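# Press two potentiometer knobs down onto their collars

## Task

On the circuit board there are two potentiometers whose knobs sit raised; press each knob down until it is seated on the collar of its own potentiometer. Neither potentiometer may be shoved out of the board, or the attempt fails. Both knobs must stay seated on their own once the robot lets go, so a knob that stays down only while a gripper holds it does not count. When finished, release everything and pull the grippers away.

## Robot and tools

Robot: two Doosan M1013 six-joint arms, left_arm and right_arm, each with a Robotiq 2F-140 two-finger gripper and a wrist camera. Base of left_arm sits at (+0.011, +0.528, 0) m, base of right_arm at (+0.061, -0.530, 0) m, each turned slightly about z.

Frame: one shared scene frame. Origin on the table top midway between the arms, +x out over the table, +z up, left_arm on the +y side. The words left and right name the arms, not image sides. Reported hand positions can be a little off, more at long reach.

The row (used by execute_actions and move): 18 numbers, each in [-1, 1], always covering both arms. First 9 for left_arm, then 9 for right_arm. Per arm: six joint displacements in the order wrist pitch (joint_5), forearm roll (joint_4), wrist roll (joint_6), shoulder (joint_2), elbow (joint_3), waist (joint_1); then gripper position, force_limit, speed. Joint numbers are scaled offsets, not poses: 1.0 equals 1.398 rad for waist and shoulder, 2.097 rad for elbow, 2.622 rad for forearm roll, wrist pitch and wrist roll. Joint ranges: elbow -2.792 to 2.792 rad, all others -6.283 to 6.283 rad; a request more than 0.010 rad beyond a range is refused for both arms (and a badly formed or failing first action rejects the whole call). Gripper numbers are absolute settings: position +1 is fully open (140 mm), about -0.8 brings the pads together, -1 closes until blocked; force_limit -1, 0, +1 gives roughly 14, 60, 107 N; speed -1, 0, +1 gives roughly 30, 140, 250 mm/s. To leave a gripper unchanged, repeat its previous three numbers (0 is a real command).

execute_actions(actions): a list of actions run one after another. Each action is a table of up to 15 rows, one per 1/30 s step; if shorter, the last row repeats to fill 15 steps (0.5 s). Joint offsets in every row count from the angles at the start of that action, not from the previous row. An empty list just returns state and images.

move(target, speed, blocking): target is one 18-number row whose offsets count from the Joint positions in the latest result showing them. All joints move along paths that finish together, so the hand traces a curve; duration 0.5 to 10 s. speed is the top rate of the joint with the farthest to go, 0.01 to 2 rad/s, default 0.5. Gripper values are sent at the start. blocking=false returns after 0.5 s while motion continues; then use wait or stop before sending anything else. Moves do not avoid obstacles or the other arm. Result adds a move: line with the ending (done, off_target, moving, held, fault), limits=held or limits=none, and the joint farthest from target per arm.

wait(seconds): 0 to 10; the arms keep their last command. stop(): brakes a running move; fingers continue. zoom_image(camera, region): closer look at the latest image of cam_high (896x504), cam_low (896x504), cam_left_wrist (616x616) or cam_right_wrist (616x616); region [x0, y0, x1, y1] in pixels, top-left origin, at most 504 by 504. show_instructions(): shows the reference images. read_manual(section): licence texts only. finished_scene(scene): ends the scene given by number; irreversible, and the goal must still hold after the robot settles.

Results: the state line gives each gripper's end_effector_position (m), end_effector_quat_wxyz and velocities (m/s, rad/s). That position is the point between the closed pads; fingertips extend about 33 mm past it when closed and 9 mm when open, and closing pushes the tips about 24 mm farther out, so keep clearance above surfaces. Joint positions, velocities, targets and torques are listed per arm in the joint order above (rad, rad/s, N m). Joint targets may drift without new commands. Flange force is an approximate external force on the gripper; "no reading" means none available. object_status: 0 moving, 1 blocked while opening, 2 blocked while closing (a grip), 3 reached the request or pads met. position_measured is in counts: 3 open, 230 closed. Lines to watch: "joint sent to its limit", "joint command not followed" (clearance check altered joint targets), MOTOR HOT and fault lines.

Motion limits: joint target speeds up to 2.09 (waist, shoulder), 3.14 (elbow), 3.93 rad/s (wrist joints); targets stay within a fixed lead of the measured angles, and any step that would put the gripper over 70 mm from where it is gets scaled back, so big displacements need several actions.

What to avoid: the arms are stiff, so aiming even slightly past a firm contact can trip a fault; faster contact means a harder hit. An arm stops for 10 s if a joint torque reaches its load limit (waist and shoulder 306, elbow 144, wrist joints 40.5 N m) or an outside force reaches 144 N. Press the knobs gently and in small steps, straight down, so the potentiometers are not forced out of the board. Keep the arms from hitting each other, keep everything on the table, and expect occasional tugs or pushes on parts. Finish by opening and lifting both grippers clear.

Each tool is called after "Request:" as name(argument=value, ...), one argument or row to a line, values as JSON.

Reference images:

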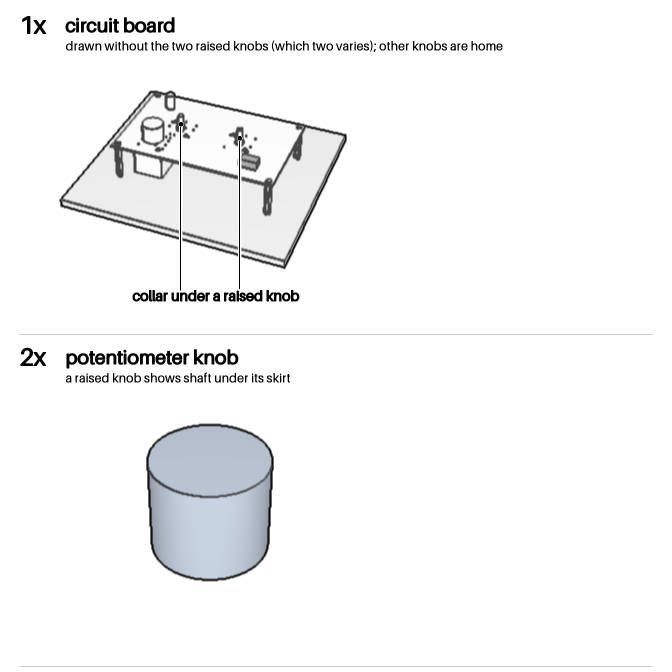

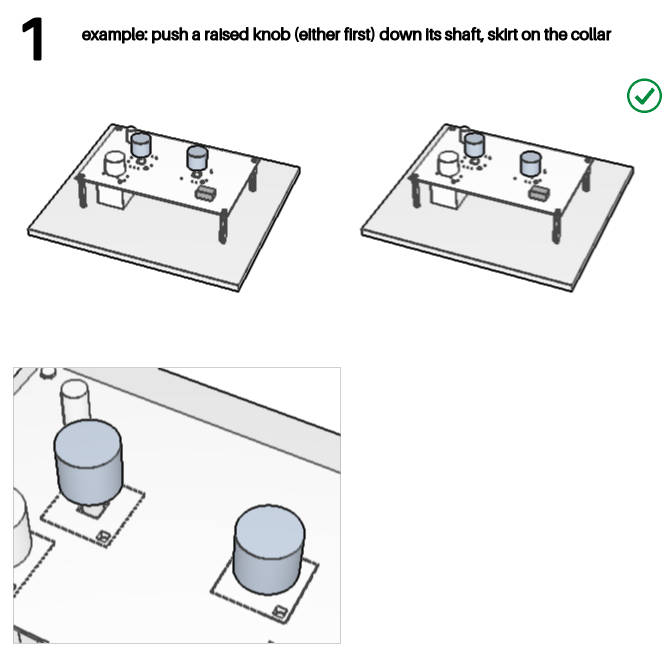

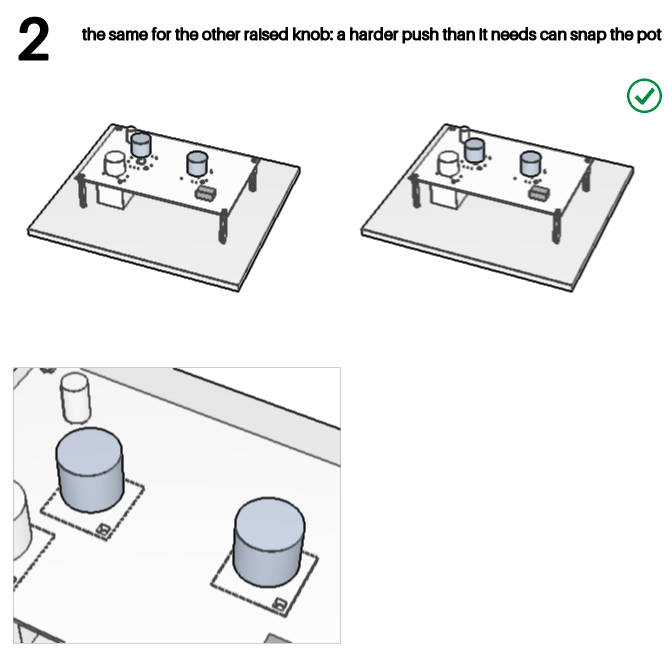

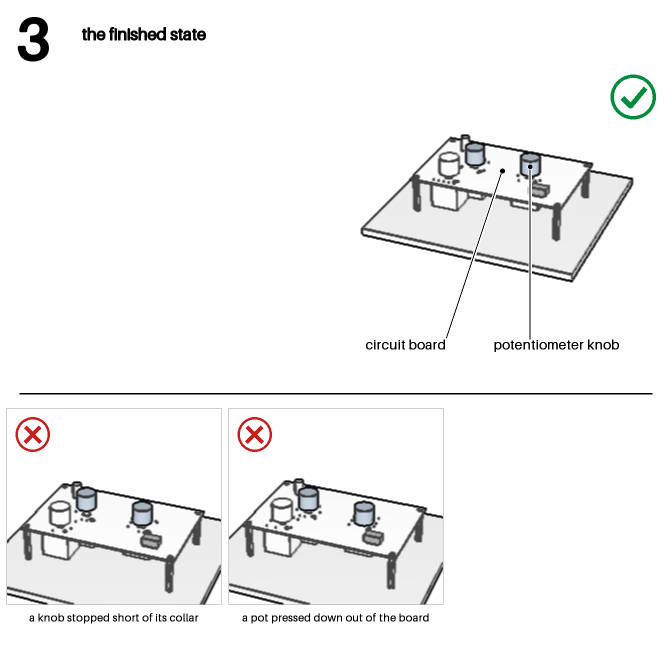

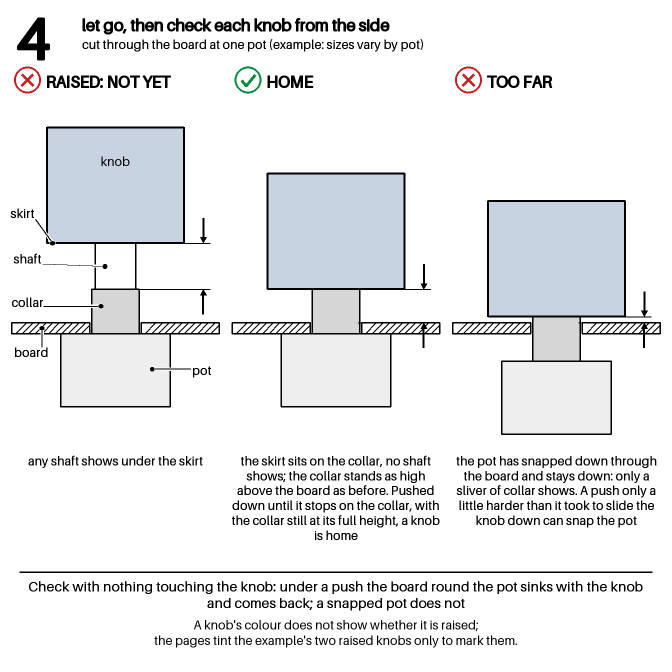

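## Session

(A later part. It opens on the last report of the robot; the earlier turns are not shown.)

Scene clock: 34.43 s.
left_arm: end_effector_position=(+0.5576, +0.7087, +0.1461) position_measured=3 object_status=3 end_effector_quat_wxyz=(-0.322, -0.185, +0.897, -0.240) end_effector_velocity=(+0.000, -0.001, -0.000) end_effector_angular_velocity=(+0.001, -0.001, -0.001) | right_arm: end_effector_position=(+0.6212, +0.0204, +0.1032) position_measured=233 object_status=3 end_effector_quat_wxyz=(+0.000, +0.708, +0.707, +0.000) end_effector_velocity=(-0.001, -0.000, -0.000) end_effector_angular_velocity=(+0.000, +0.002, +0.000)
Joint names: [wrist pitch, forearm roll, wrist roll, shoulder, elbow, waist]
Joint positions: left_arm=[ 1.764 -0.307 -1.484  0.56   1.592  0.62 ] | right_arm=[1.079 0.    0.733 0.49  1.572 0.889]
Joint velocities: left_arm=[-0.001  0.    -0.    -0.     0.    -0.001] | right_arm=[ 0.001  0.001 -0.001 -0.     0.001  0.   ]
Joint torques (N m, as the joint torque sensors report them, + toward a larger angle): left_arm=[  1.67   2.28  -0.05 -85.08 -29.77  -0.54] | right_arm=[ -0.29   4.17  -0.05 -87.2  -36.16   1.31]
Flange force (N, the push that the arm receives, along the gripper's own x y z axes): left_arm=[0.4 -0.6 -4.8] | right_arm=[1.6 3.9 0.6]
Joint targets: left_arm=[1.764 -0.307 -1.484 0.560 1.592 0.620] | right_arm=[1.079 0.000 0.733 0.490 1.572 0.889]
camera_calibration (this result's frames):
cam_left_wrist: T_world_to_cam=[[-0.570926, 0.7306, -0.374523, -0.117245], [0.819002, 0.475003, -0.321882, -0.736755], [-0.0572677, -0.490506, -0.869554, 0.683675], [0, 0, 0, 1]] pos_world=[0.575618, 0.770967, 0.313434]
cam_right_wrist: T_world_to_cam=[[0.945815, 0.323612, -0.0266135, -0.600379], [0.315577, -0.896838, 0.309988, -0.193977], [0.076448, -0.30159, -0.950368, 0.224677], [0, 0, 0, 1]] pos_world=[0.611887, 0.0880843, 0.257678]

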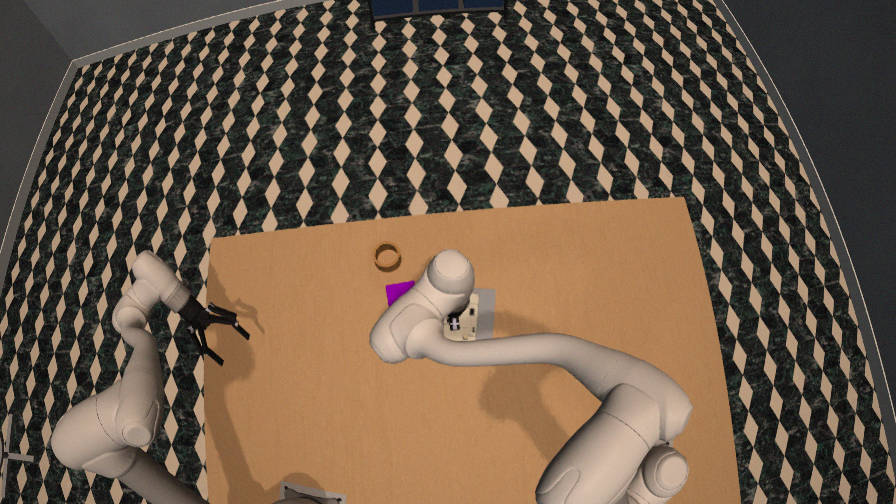

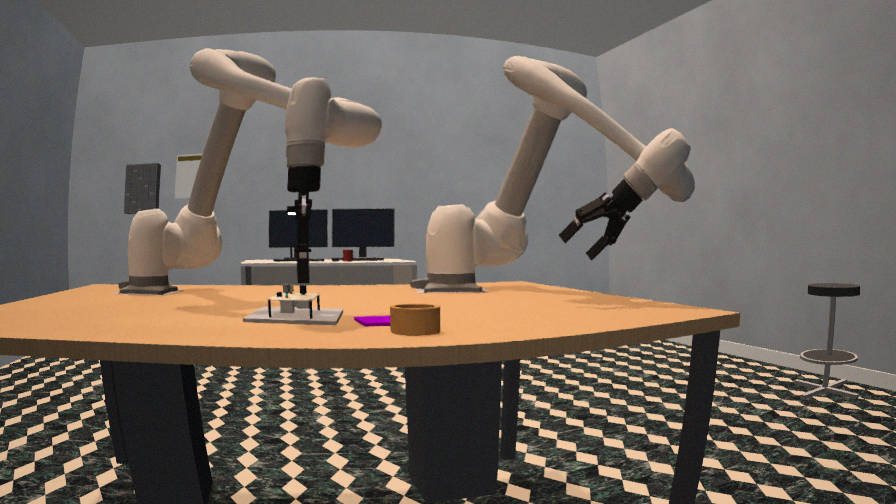

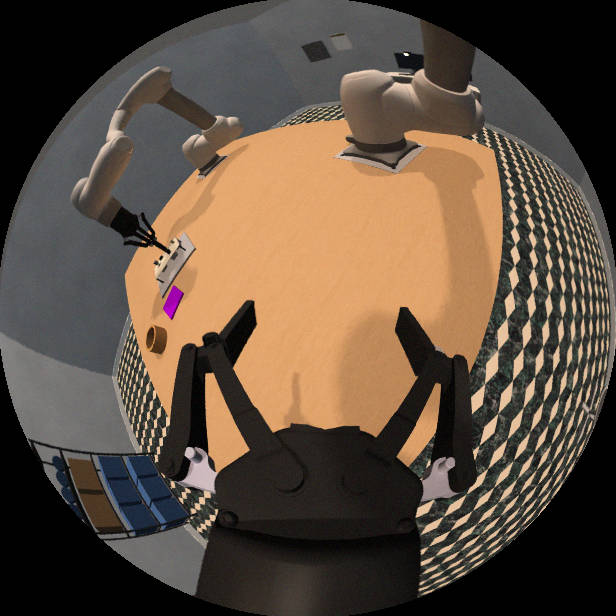

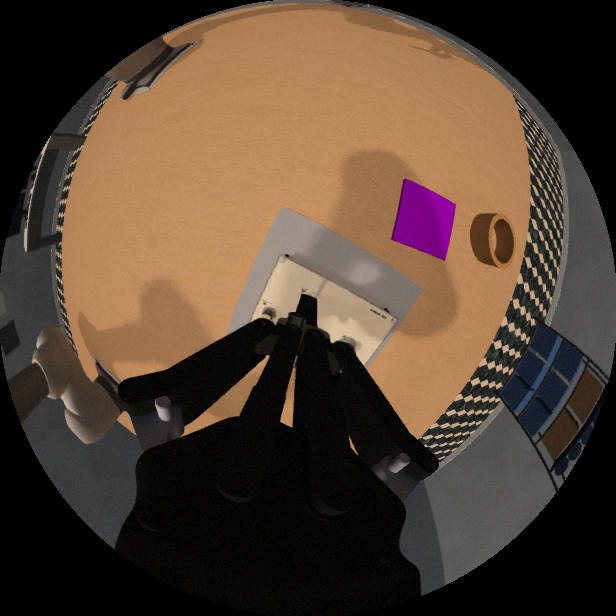

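Request:
execute_actions(
  actions=[
    [[0,0,0,0,0,0,1,0,0, -0.003317,0,0,0.002904,0.002211,0,-1,0,0.5]],
    [[0,0,0,0,0,0,1,0,0, -0.001809,0,0,0.001584,0.001206,0,-1,0,0.5]],
    [[0,0,0,0,0,0,1,0,0, -0.000724,0,0,0.000634,0.000482,0,-1,0,0.5]],
  ],
)

Scene clock: 36.63 s.
left_arm: end_effector_position=(+0.5576, +0.7087, +0.1461) position_measured=3 object_status=3 end_effector_quat_wxyz=(-0.322, -0.185, +0.897, -0.240) end_effector_velocity=(+0.000, -0.000, +0.000) end_effector_angular_velocity=(+0.000, -0.001, +0.000) | right_arm: end_effector_position=(+0.6210, +0.0203, +0.0937) position_measured=233 object_status=3 end_effector_quat_wxyz=(+0.000, +0.708, +0.707, +0.000) end_effector_velocity=(-0.000, -0.000, -0.000) end_effector_angular_velocity=(-0.001, +0.001, -0.000)
Joint names: [wrist pitch, forearm roll, wrist roll, shoulder, elbow, waist]
Joint positions: left_arm=[ 1.764 -0.307 -1.484  0.56   1.592  0.62 ] | right_arm=[1.064 0.    0.733 0.497 1.58  0.889]
Joint velocities: left_arm=[-0.    -0.    -0.    -0.001  0.    -0.   ] | right_arm=[ 0.001 -0.     0.     0.    -0.    -0.   ]
Joint torques (N m, as the joint torque sensors report them, + toward a larger angle): left_arm=[  1.58   2.4   -0.05 -85.   -29.56  -0.79] | right_arm=[  0.23   3.89   0.18 -76.01 -28.15   2.14]
Flange force (N, the push that the arm receives, along the gripper's own x y z axes): left_arm=[0.5 -0.1 -5.5] | right_arm=[1.2 5.4 -13.9]
Flange force at the end of the 1st action (N, along the gripper's axes at the end of the call): left_arm=[2.0 -0.6 -5.7] | right_arm=[1.5 5.6 3.5]
Flange force at the end of the 2nd action (N, along the gripper's axes at the end of the call): left_arm=[1.6 -0.7 -5.3] | right_arm=[3.3 3.8 -8.9]
Joint targets: left_arm=[1.764 -0.307 -1.484 0.560 1.592 0.620] | right_arm=[1.064 0.000 0.733 0.497 1.580 0.889]
camera_calibration (this result's frames):
cam_left_wrist: T_world_to_cam=[[-0.570926, 0.7306, -0.374523, -0.117245], [0.819002, 0.475003, -0.321882, -0.736755], [-0.0572677, -0.490505, -0.869554, 0.683675], [0, 0, 0, 1]] pos_world=[0.575618, 0.770967, 0.313434]
cam_right_wrist: T_world_to_cam=[[0.945818, 0.323614, -0.0264992, -0.600502], [0.315548, -0.896864, 0.309943, -0.191054], [0.0765359, -0.301511, -0.950386, 0.215531], [0, 0, 0, 1]] pos_world=[0.611756, 0.0879672, 0.248141]

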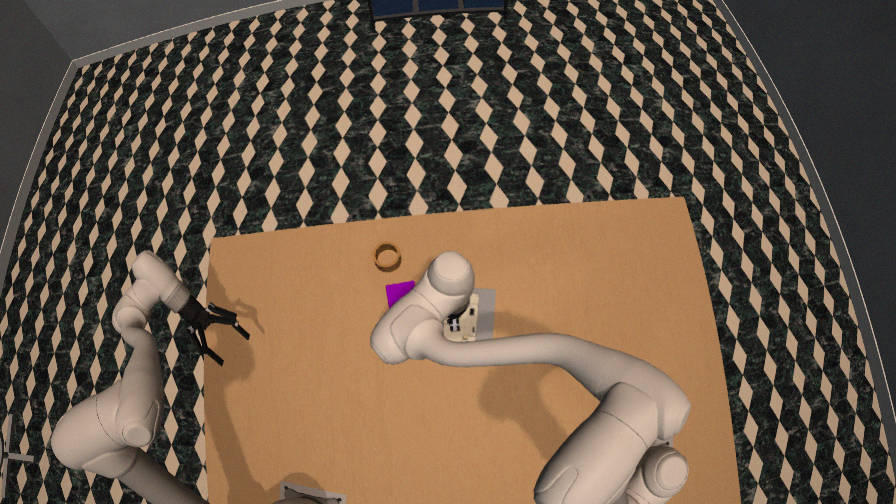

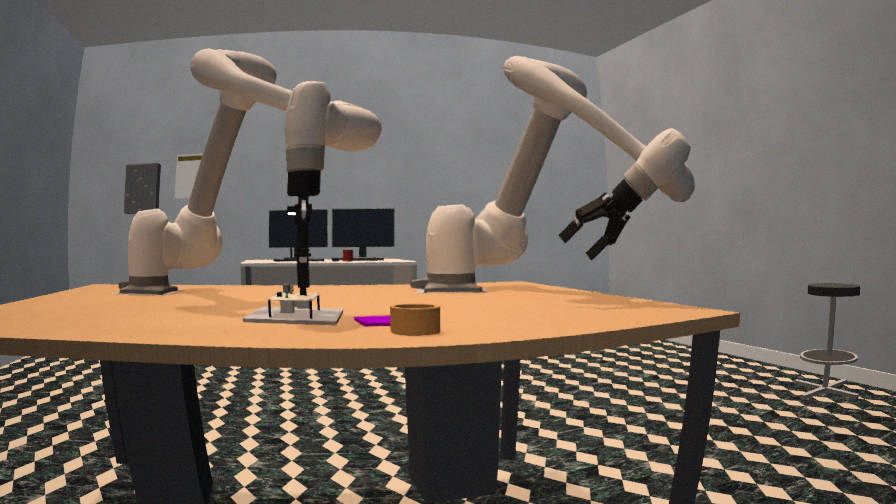

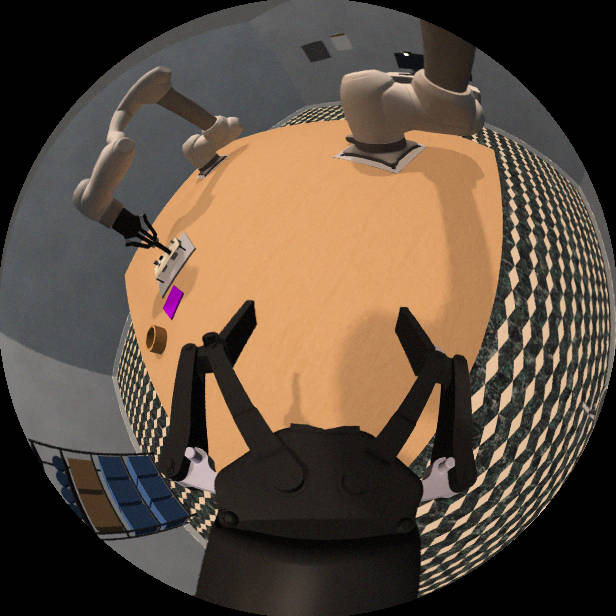

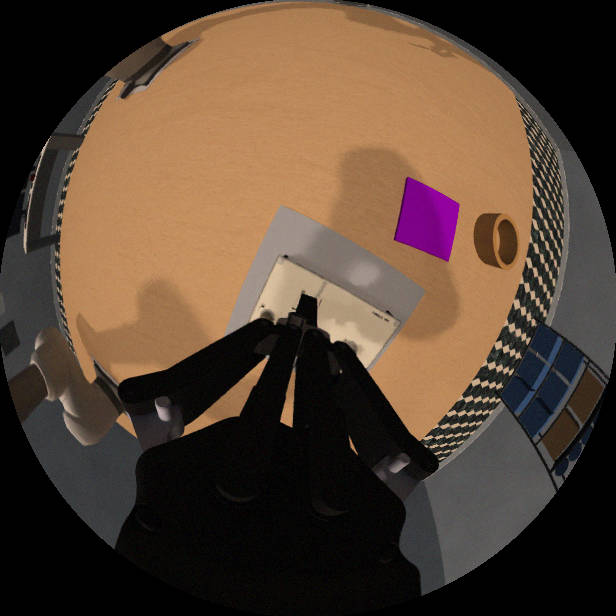

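Request:
execute_actions(
  actions=[
    [[0,0,0,0,0,0,1,0,0, -0.000181,0,0,0.000158,0.000121,0,-1,0,0.5]],
  ],
)

Scene clock: 37.23 s.
left_arm: end_effector_position=(+0.5576, +0.7087, +0.1461) position_measured=3 object_status=3 end_effector_quat_wxyz=(-0.322, -0.185, +0.897, -0.240) end_effector_velocity=(-0.000, -0.000, -0.000) end_effector_angular_velocity=(+0.001, -0.000, +0.000) | right_arm: end_effector_position=(+0.6210, +0.0203, +0.0934) position_measured=233 object_status=3 end_effector_quat_wxyz=(+0.000, +0.708, +0.707, +0.000) end_effector_velocity=(-0.000, +0.000, -0.000) end_effector_angular_velocity=(+0.001, +0.000, +0.001)
Joint names: [wrist pitch, forearm roll, wrist roll, shoulder, elbow, waist]
Joint positions: left_arm=[ 1.764 -0.307 -1.484  0.56   1.592  0.62 ] | right_arm=[1.063 0.    0.733 0.497 1.581 0.889]
Joint velocities: left_arm=[-0.001  0.    -0.    -0.     0.001 -0.   ] | right_arm=[-0.001  0.001 -0.002 -0.     0.    -0.   ]
Joint torques (N m, as the joint torque sensors report them, + toward a larger angle): left_arm=[  1.72   2.49   0.05 -84.94 -29.46  -1.02] | right_arm=[  0.25   3.83  -0.2  -72.05 -26.54   2.42]
Flange force (N, the push that the arm receives, along the gripper's own x y z axes): left_arm=[0.2 -0.1 -5.5] | right_arm=[-0.2 3.9 -18.2]
Joint targets: left_arm=[1.764 -0.307 -1.484 0.560 1.592 0.620] | right_arm=[1.063 0.000 0.733 0.497 1.581 0.889]
camera_calibration (this result's frames):
cam_left_wrist: T_world_to_cam=[[-0.570926, 0.7306, -0.374522, -0.117245], [0.819002, 0.475003, -0.321882, -0.736755], [-0.0572679, -0.490506, -0.869554, 0.683675], [0, 0, 0, 1]] pos_world=[0.575618, 0.770967, 0.313434]
cam_right_wrist: T_world_to_cam=[[0.945818, 0.323614, -0.0264942, -0.600504], [0.315547, -0.896865, 0.309941, -0.190964], [0.0765397, -0.301508, -0.950387, 0.215249], [0, 0, 0, 1]] pos_world=[0.611751, 0.0879621, 0.247847]

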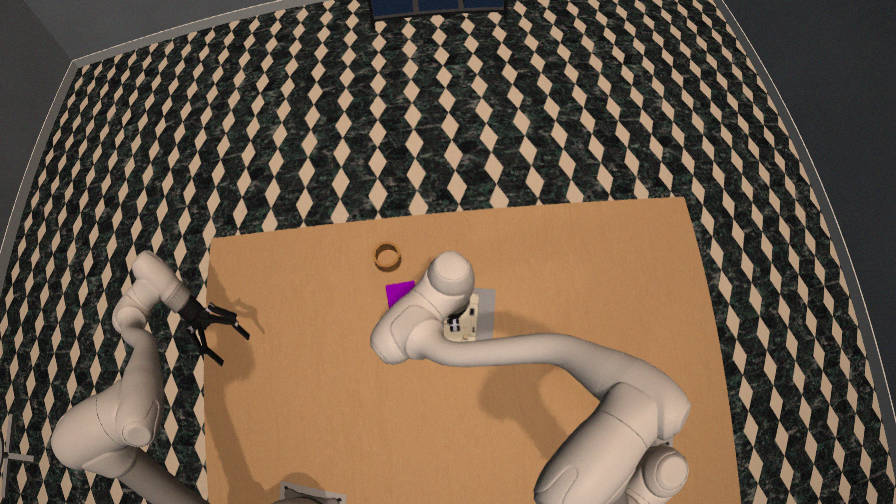

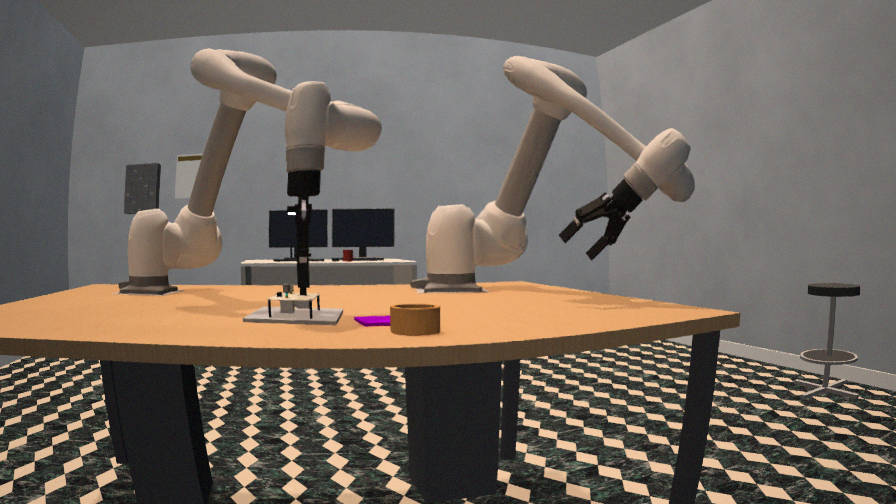

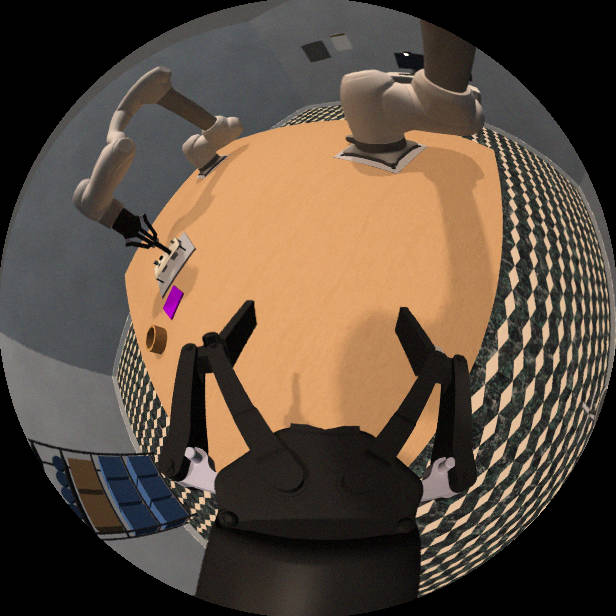

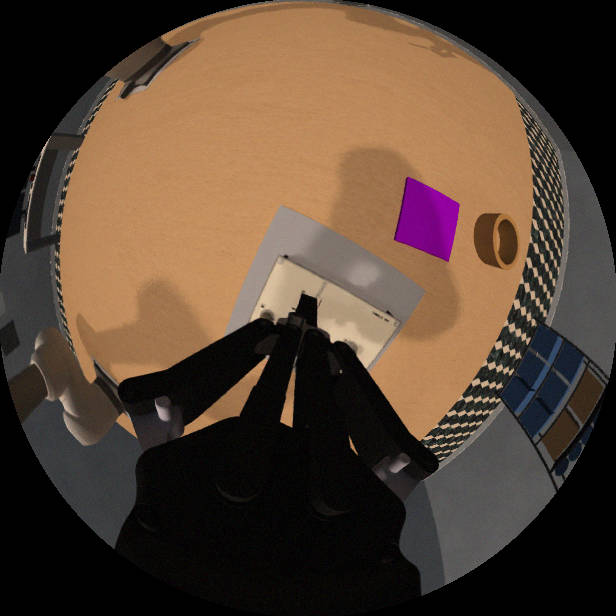

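Request:
wait(
  seconds=0,
)

Scene clock: 37.33 s.
left_arm: end_effector_position=(+0.5576, +0.7087, +0.1461) position_measured=3 object_status=3 end_effector_quat_wxyz=(-0.322, -0.185, +0.897, -0.240) end_effector_velocity=(+0.000, -0.000, +0.000) end_effector_angular_velocity=(+0.001, -0.002, -0.000) | right_arm: end_effector_position=(+0.6210, +0.0203, +0.0934) position_measured=233 object_status=3 end_effector_quat_wxyz=(+0.000, +0.708, +0.707, +0.000) end_effector_velocity=(+0.000, -0.000, +0.000) end_effector_angular_velocity=(-0.001, -0.000, -0.000)
Joint names: [wrist pitch, forearm roll, wrist roll, shoulder, elbow, waist]
Joint positions: left_arm=[ 1.764 -0.307 -1.484  0.56   1.592  0.62 ] | right_arm=[1.063 0.    0.733 0.497 1.581 0.889]
Joint velocities: left_arm=[-0.001  0.     0.    -0.001 -0.001 -0.   ] | right_arm=[ 0.001 -0.001  0.001 -0.    -0.     0.   ]
Joint torques (N m, as the joint torque sensors report them, + toward a larger angle): left_arm=[  1.78   2.43   0.   -84.51 -29.27  -1.65] | right_arm=[  0.18   3.95  -0.05 -75.38 -27.17   2.89]
Flange force (N, the push that the arm receives, along the gripper's own x y z axes): left_arm=[1.0 0.6 -5.9] | right_arm=[1.6 6.7 -15.3]
Joint targets: left_arm=[1.764 -0.307 -1.484 0.560 1.592 0.620] | right_arm=[1.063 0.000 0.733 0.497 1.581 0.889]
camera_calibration (this result's frames):
cam_left_wrist: T_world_to_cam=[[-0.570926, 0.7306, -0.374523, -0.117245], [0.819002, 0.475003, -0.321882, -0.736755], [-0.057268, -0.490506, -0.869554, 0.683675], [0, 0, 0, 1]] pos_world=[0.575618, 0.770967, 0.313434]
cam_right_wrist: T_world_to_cam=[[0.945818, 0.323614, -0.0264961, -0.600503], [0.315547, -0.896864, 0.309942, -0.190964], [0.0765383, -0.301509, -0.950386, 0.215248], [0, 0, 0, 1]] pos_world=[0.611751, 0.0879618, 0.247846]

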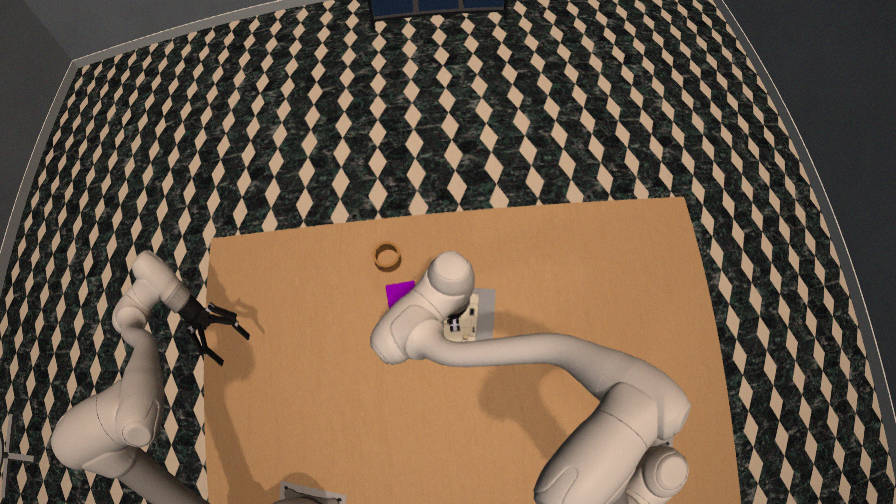

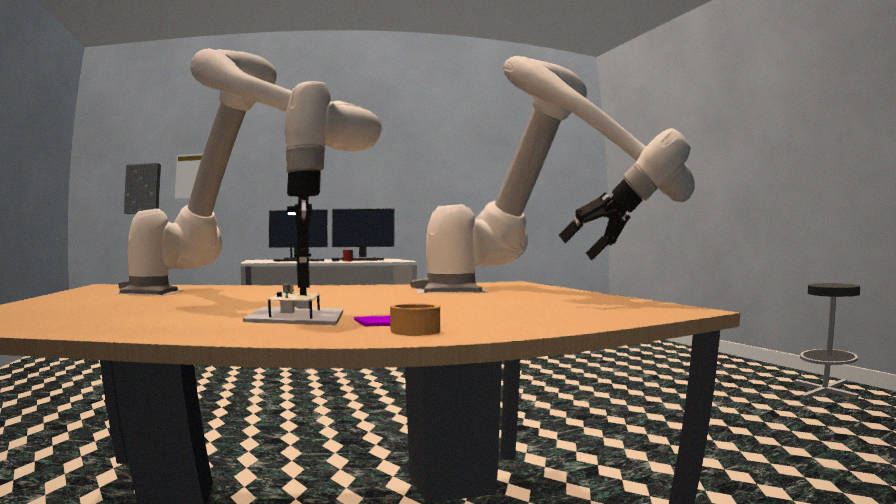

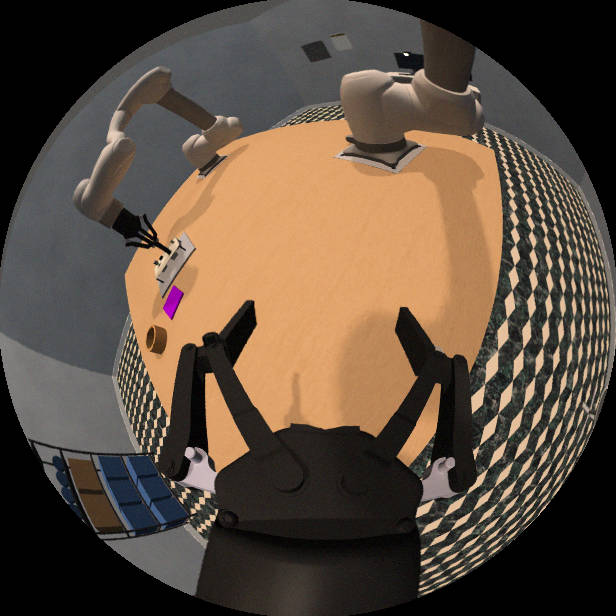

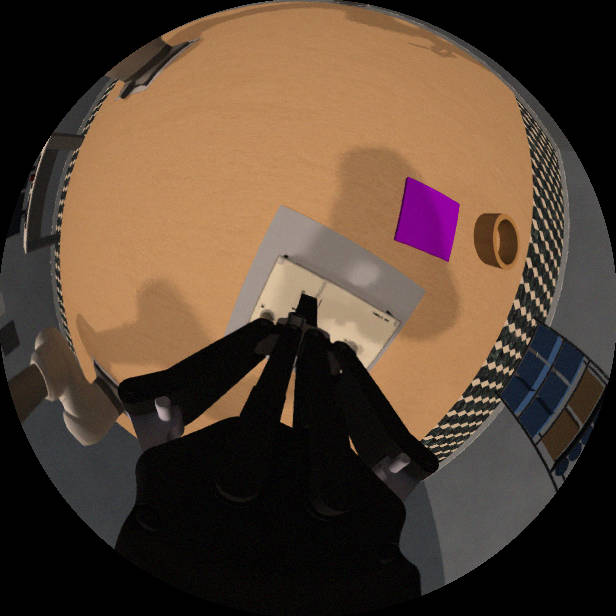

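Request:
wait(
  seconds=0,
)

Request:
wait(
  seconds=0,
)

Request:
wait(
  seconds=0,
)

Scene clock: 37.47 s.
left_arm: end_effector_position=(+0.5576, +0.7087, +0.1461) position_measured=3 object_status=3 end_effector_quat_wxyz=(-0.322, -0.185, +0.897, -0.240) end_effector_velocity=(+0.001, +0.001, +0.000) end_effector_angular_velocity=(+0.001, -0.002, +0.001) | right_arm: end_effector_position=(+0.6210, +0.0203, +0.0934) position_measured=233 object_status=3 end_effector_quat_wxyz=(+0.000, +0.708, +0.707, +0.000) end_effector_velocity=(-0.000, +0.000, -0.000) end_effector_angular_velocity=(+0.000, +0.001, -0.001)
Joint names: [wrist pitch, forearm roll, wrist roll, shoulder, elbow, waist]
Joint positions: left_arm=[ 1.764 -0.307 -1.484  0.56   1.592  0.62 ] | right_arm=[1.063 0.    0.733 0.497 1.581 0.889]
Joint velocities: left_arm=[-0.001  0.    -0.    -0.    -0.001  0.001] | right_arm=[0.    0.001 0.    0.    0.    0.   ]
Joint torques (N m, as the joint torque sensors report them, + toward a larger angle): left_arm=[  1.62   2.46  -0.09 -85.29 -29.36  -0.81] | right_arm=[  0.51   3.95  -0.1  -75.   -27.81   3.1 ]
Flange force (N, the push that the arm receives, along the gripper's own x y z axes): left_arm=[0.0 0.1 -6.1] | right_arm=[-0.1 5.3 -14.3]
Joint targets: left_arm=[1.764 -0.307 -1.484 0.560 1.592 0.620] | right_arm=[1.063 0.000 0.733 0.497 1.581 0.889]
camera_calibration (this result's frames):
cam_right_wrist: T_world_to_cam=[[0.945818, 0.323614, -0.0264974, -0.600503], [0.315548, -0.896864, 0.309942, -0.190964], [0.0765372, -0.30151, -0.950386, 0.215248], [0, 0, 0, 1]] pos_world=[0.61175, 0.0879616, 0.247845]

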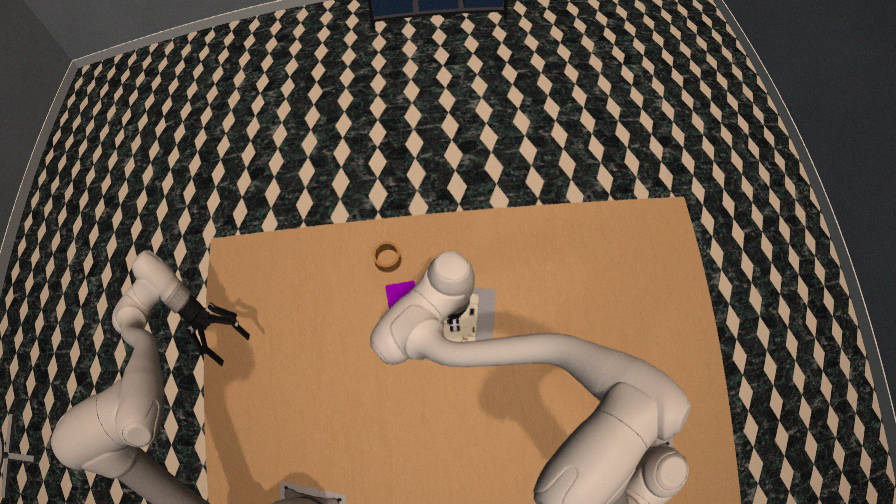

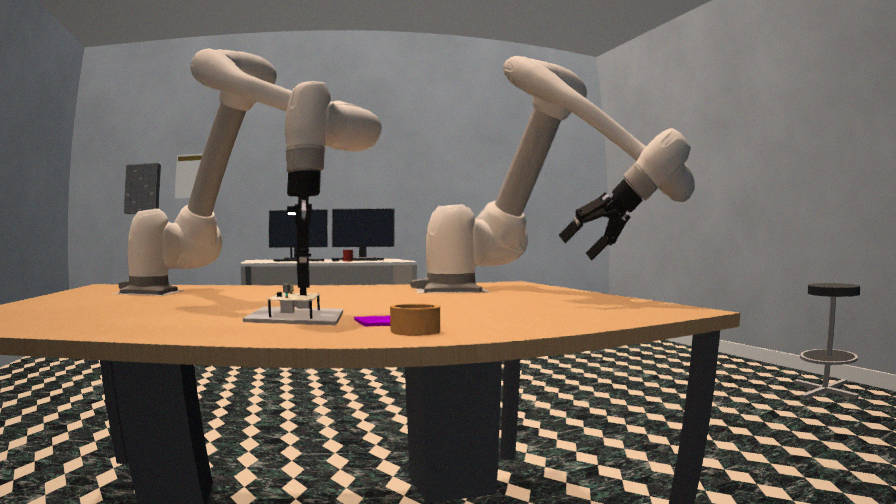

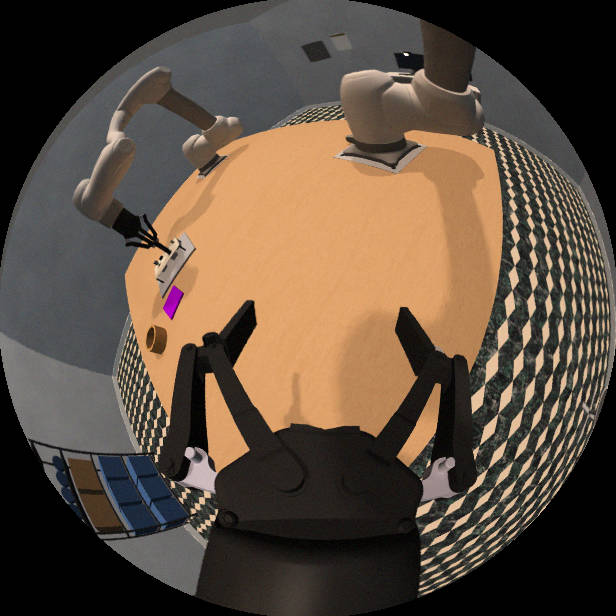

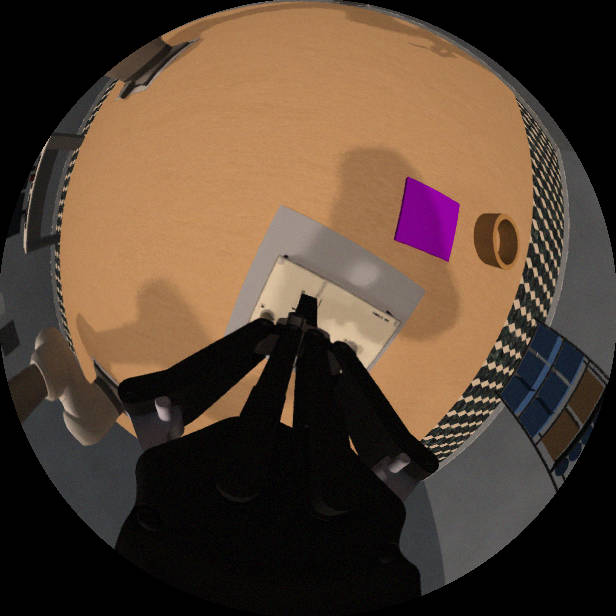

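Scene clock: 37.47 s.
left_arm: end_effector_position=(+0.5576, +0.7087, +0.1461) position_measured=3 object_status=3 end_effector_quat_wxyz=(-0.322, -0.185, +0.897, -0.240) end_effector_velocity=(+0.001, +0.001, +0.000) end_effector_angular_velocity=(+0.001, -0.002, +0.001) | right_arm: end_effector_position=(+0.6210, +0.0203, +0.0934) position_measured=233 object_status=3 end_effector_quat_wxyz=(+0.000, +0.708, +0.707, +0.000) end_effector_velocity=(-0.000, +0.000, -0.000) end_effector_angular_velocity=(+0.000, +0.001, -0.001)
Joint names: [wrist pitch, forearm roll, wrist roll, shoulder, elbow, waist]
Joint positions: left_arm=[ 1.764 -0.307 -1.484  0.56   1.592  0.62 ] | right_arm=[1.063 0.    0.733 0.497 1.581 0.889]
Joint velocities: left_arm=[-0.001  0.    -0.    -0.    -0.001  0.001] | right_arm=[0.    0.001 0.    0.    0.    0.   ]
Joint torques (N m, as the joint torque sensors report them, + toward a larger angle): left_arm=[  1.62   2.46  -0.09 -85.29 -29.36  -0.81] | right_arm=[  0.51   3.95  -0.1  -75.   -27.81   3.1 ]
Flange force (N, the push that the arm receives, along the gripper's own x y z axes): left_arm=[0.0 0.1 -6.1] | right_arm=[-0.1 5.3 -14.3]
Joint targets: left_arm=[1.764 -0.307 -1.484 0.560 1.592 0.620] | right_arm=[1.063 0.000 0.733 0.497 1.581 0.889]
camera_calibration (this result's frames):
cam_right_wrist: T_world_to_cam=[[0.945818, 0.323614, -0.0264974, -0.600503], [0.315548, -0.896864, 0.309942, -0.190964], [0.0765372, -0.30151, -0.950386, 0.215248], [0, 0, 0, 1]] pos_world=[0.61175, 0.0879616, 0.247845]

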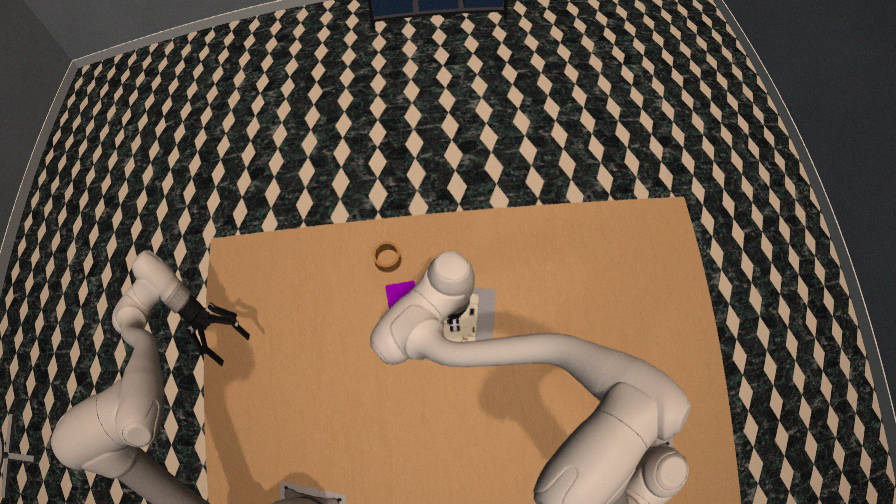

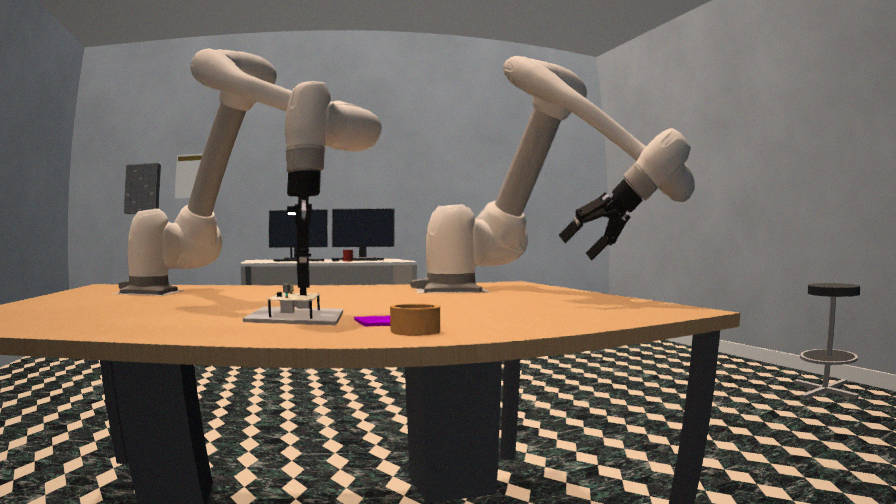

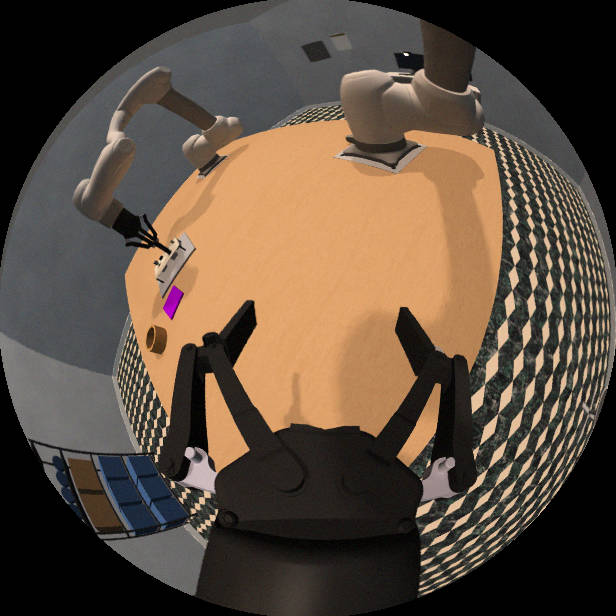

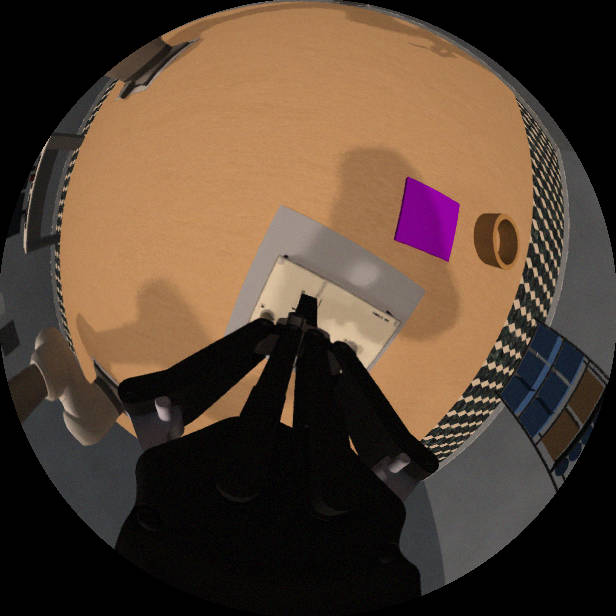

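Scene clock: 37.47 s.
left_arm: end_effector_position=(+0.5576, +0.7087, +0.1461) position_measured=3 object_status=3 end_effector_quat_wxyz=(-0.322, -0.185, +0.897, -0.240) end_effector_velocity=(+0.001, +0.001, +0.000) end_effector_angular_velocity=(+0.001, -0.002, +0.001) | right_arm: end_effector_position=(+0.6210, +0.0203, +0.0934) position_measured=233 object_status=3 end_effector_quat_wxyz=(+0.000, +0.708, +0.707, +0.000) end_effector_velocity=(-0.000, +0.000, -0.000) end_effector_angular_velocity=(+0.000, +0.001, -0.001)
Joint names: [wrist pitch, forearm roll, wrist roll, shoulder, elbow, waist]
Joint positions: left_arm=[ 1.764 -0.307 -1.484  0.56   1.592  0.62 ] | right_arm=[1.063 0.    0.733 0.497 1.581 0.889]
Joint velocities: left_arm=[-0.001  0.    -0.    -0.    -0.001  0.001] | right_arm=[0.    0.001 0.    0.    0.    0.   ]
Joint torques (N m, as the joint torque sensors report them, + toward a larger angle): left_arm=[  1.62   2.46  -0.09 -85.29 -29.36  -0.81] | right_arm=[  0.51   3.95  -0.1  -75.   -27.81   3.1 ]
Flange force (N, the push that the arm receives, along the gripper's own x y z axes): left_arm=[0.0 0.1 -6.1] | right_arm=[-0.1 5.3 -14.3]
Joint targets: left_arm=[1.764 -0.307 -1.484 0.560 1.592 0.620] | right_arm=[1.063 0.000 0.733 0.497 1.581 0.889]
camera_calibration (this result's frames):
cam_right_wrist: T_world_to_cam=[[0.945818, 0.323614, -0.0264974, -0.600503], [0.315548, -0.896864, 0.309942, -0.190964], [0.0765372, -0.30151, -0.950386, 0.215248], [0, 0, 0, 1]] pos_world=[0.61175, 0.0879616, 0.247845]

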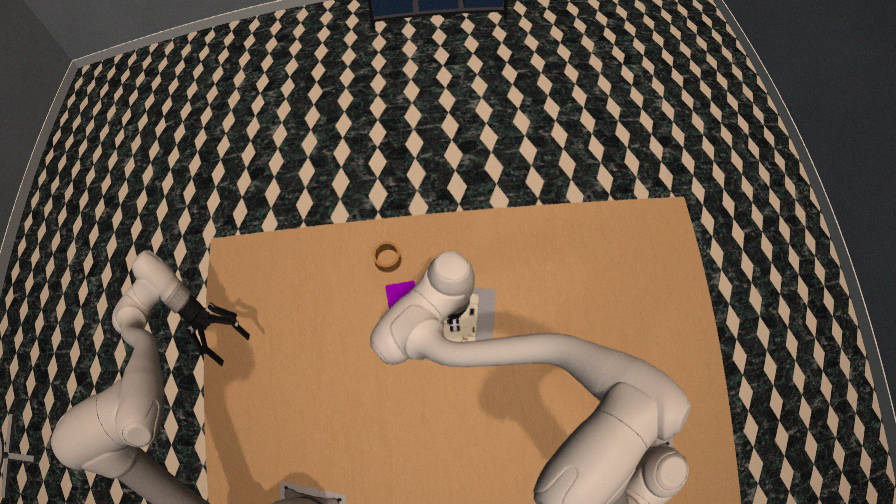

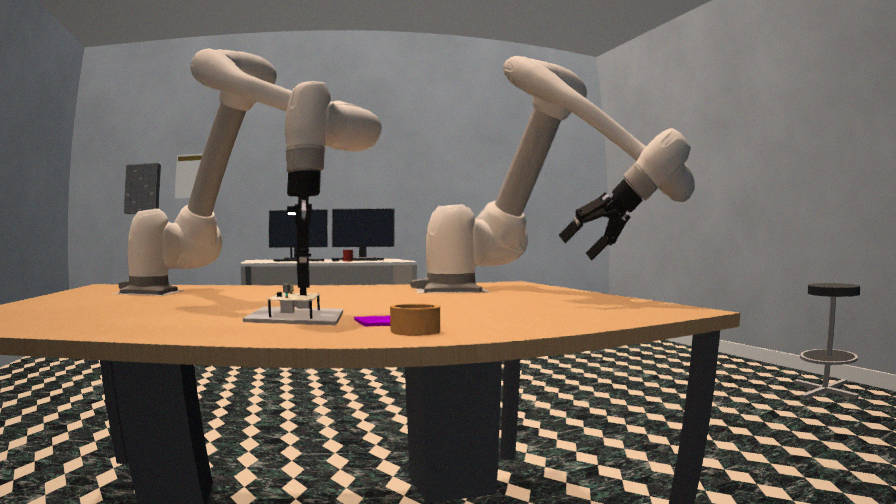

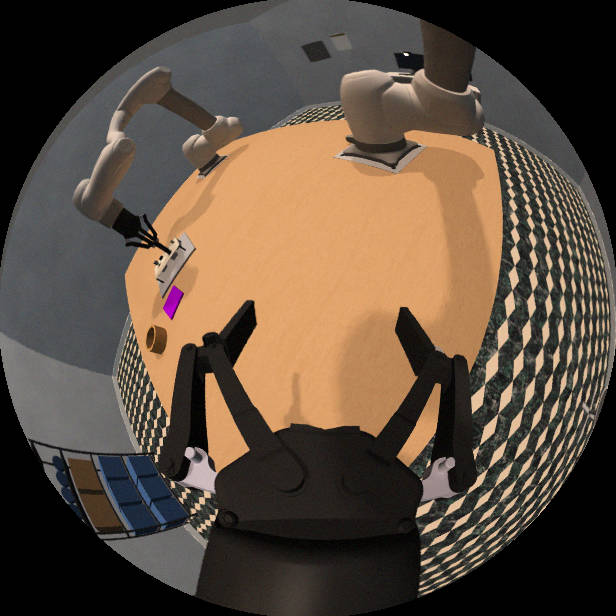

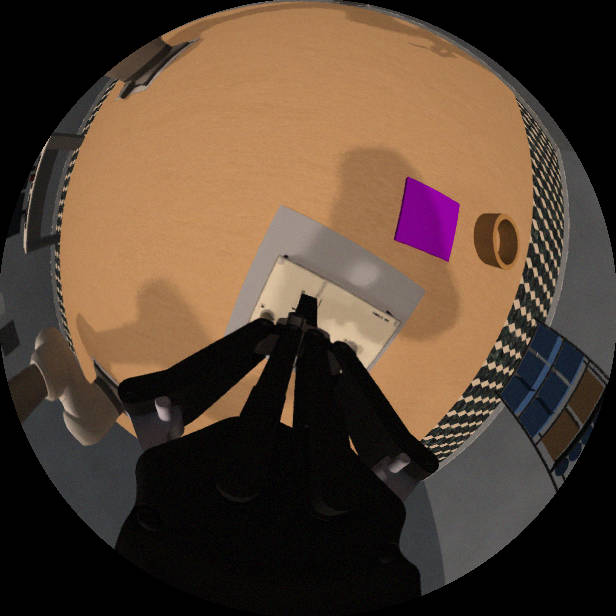

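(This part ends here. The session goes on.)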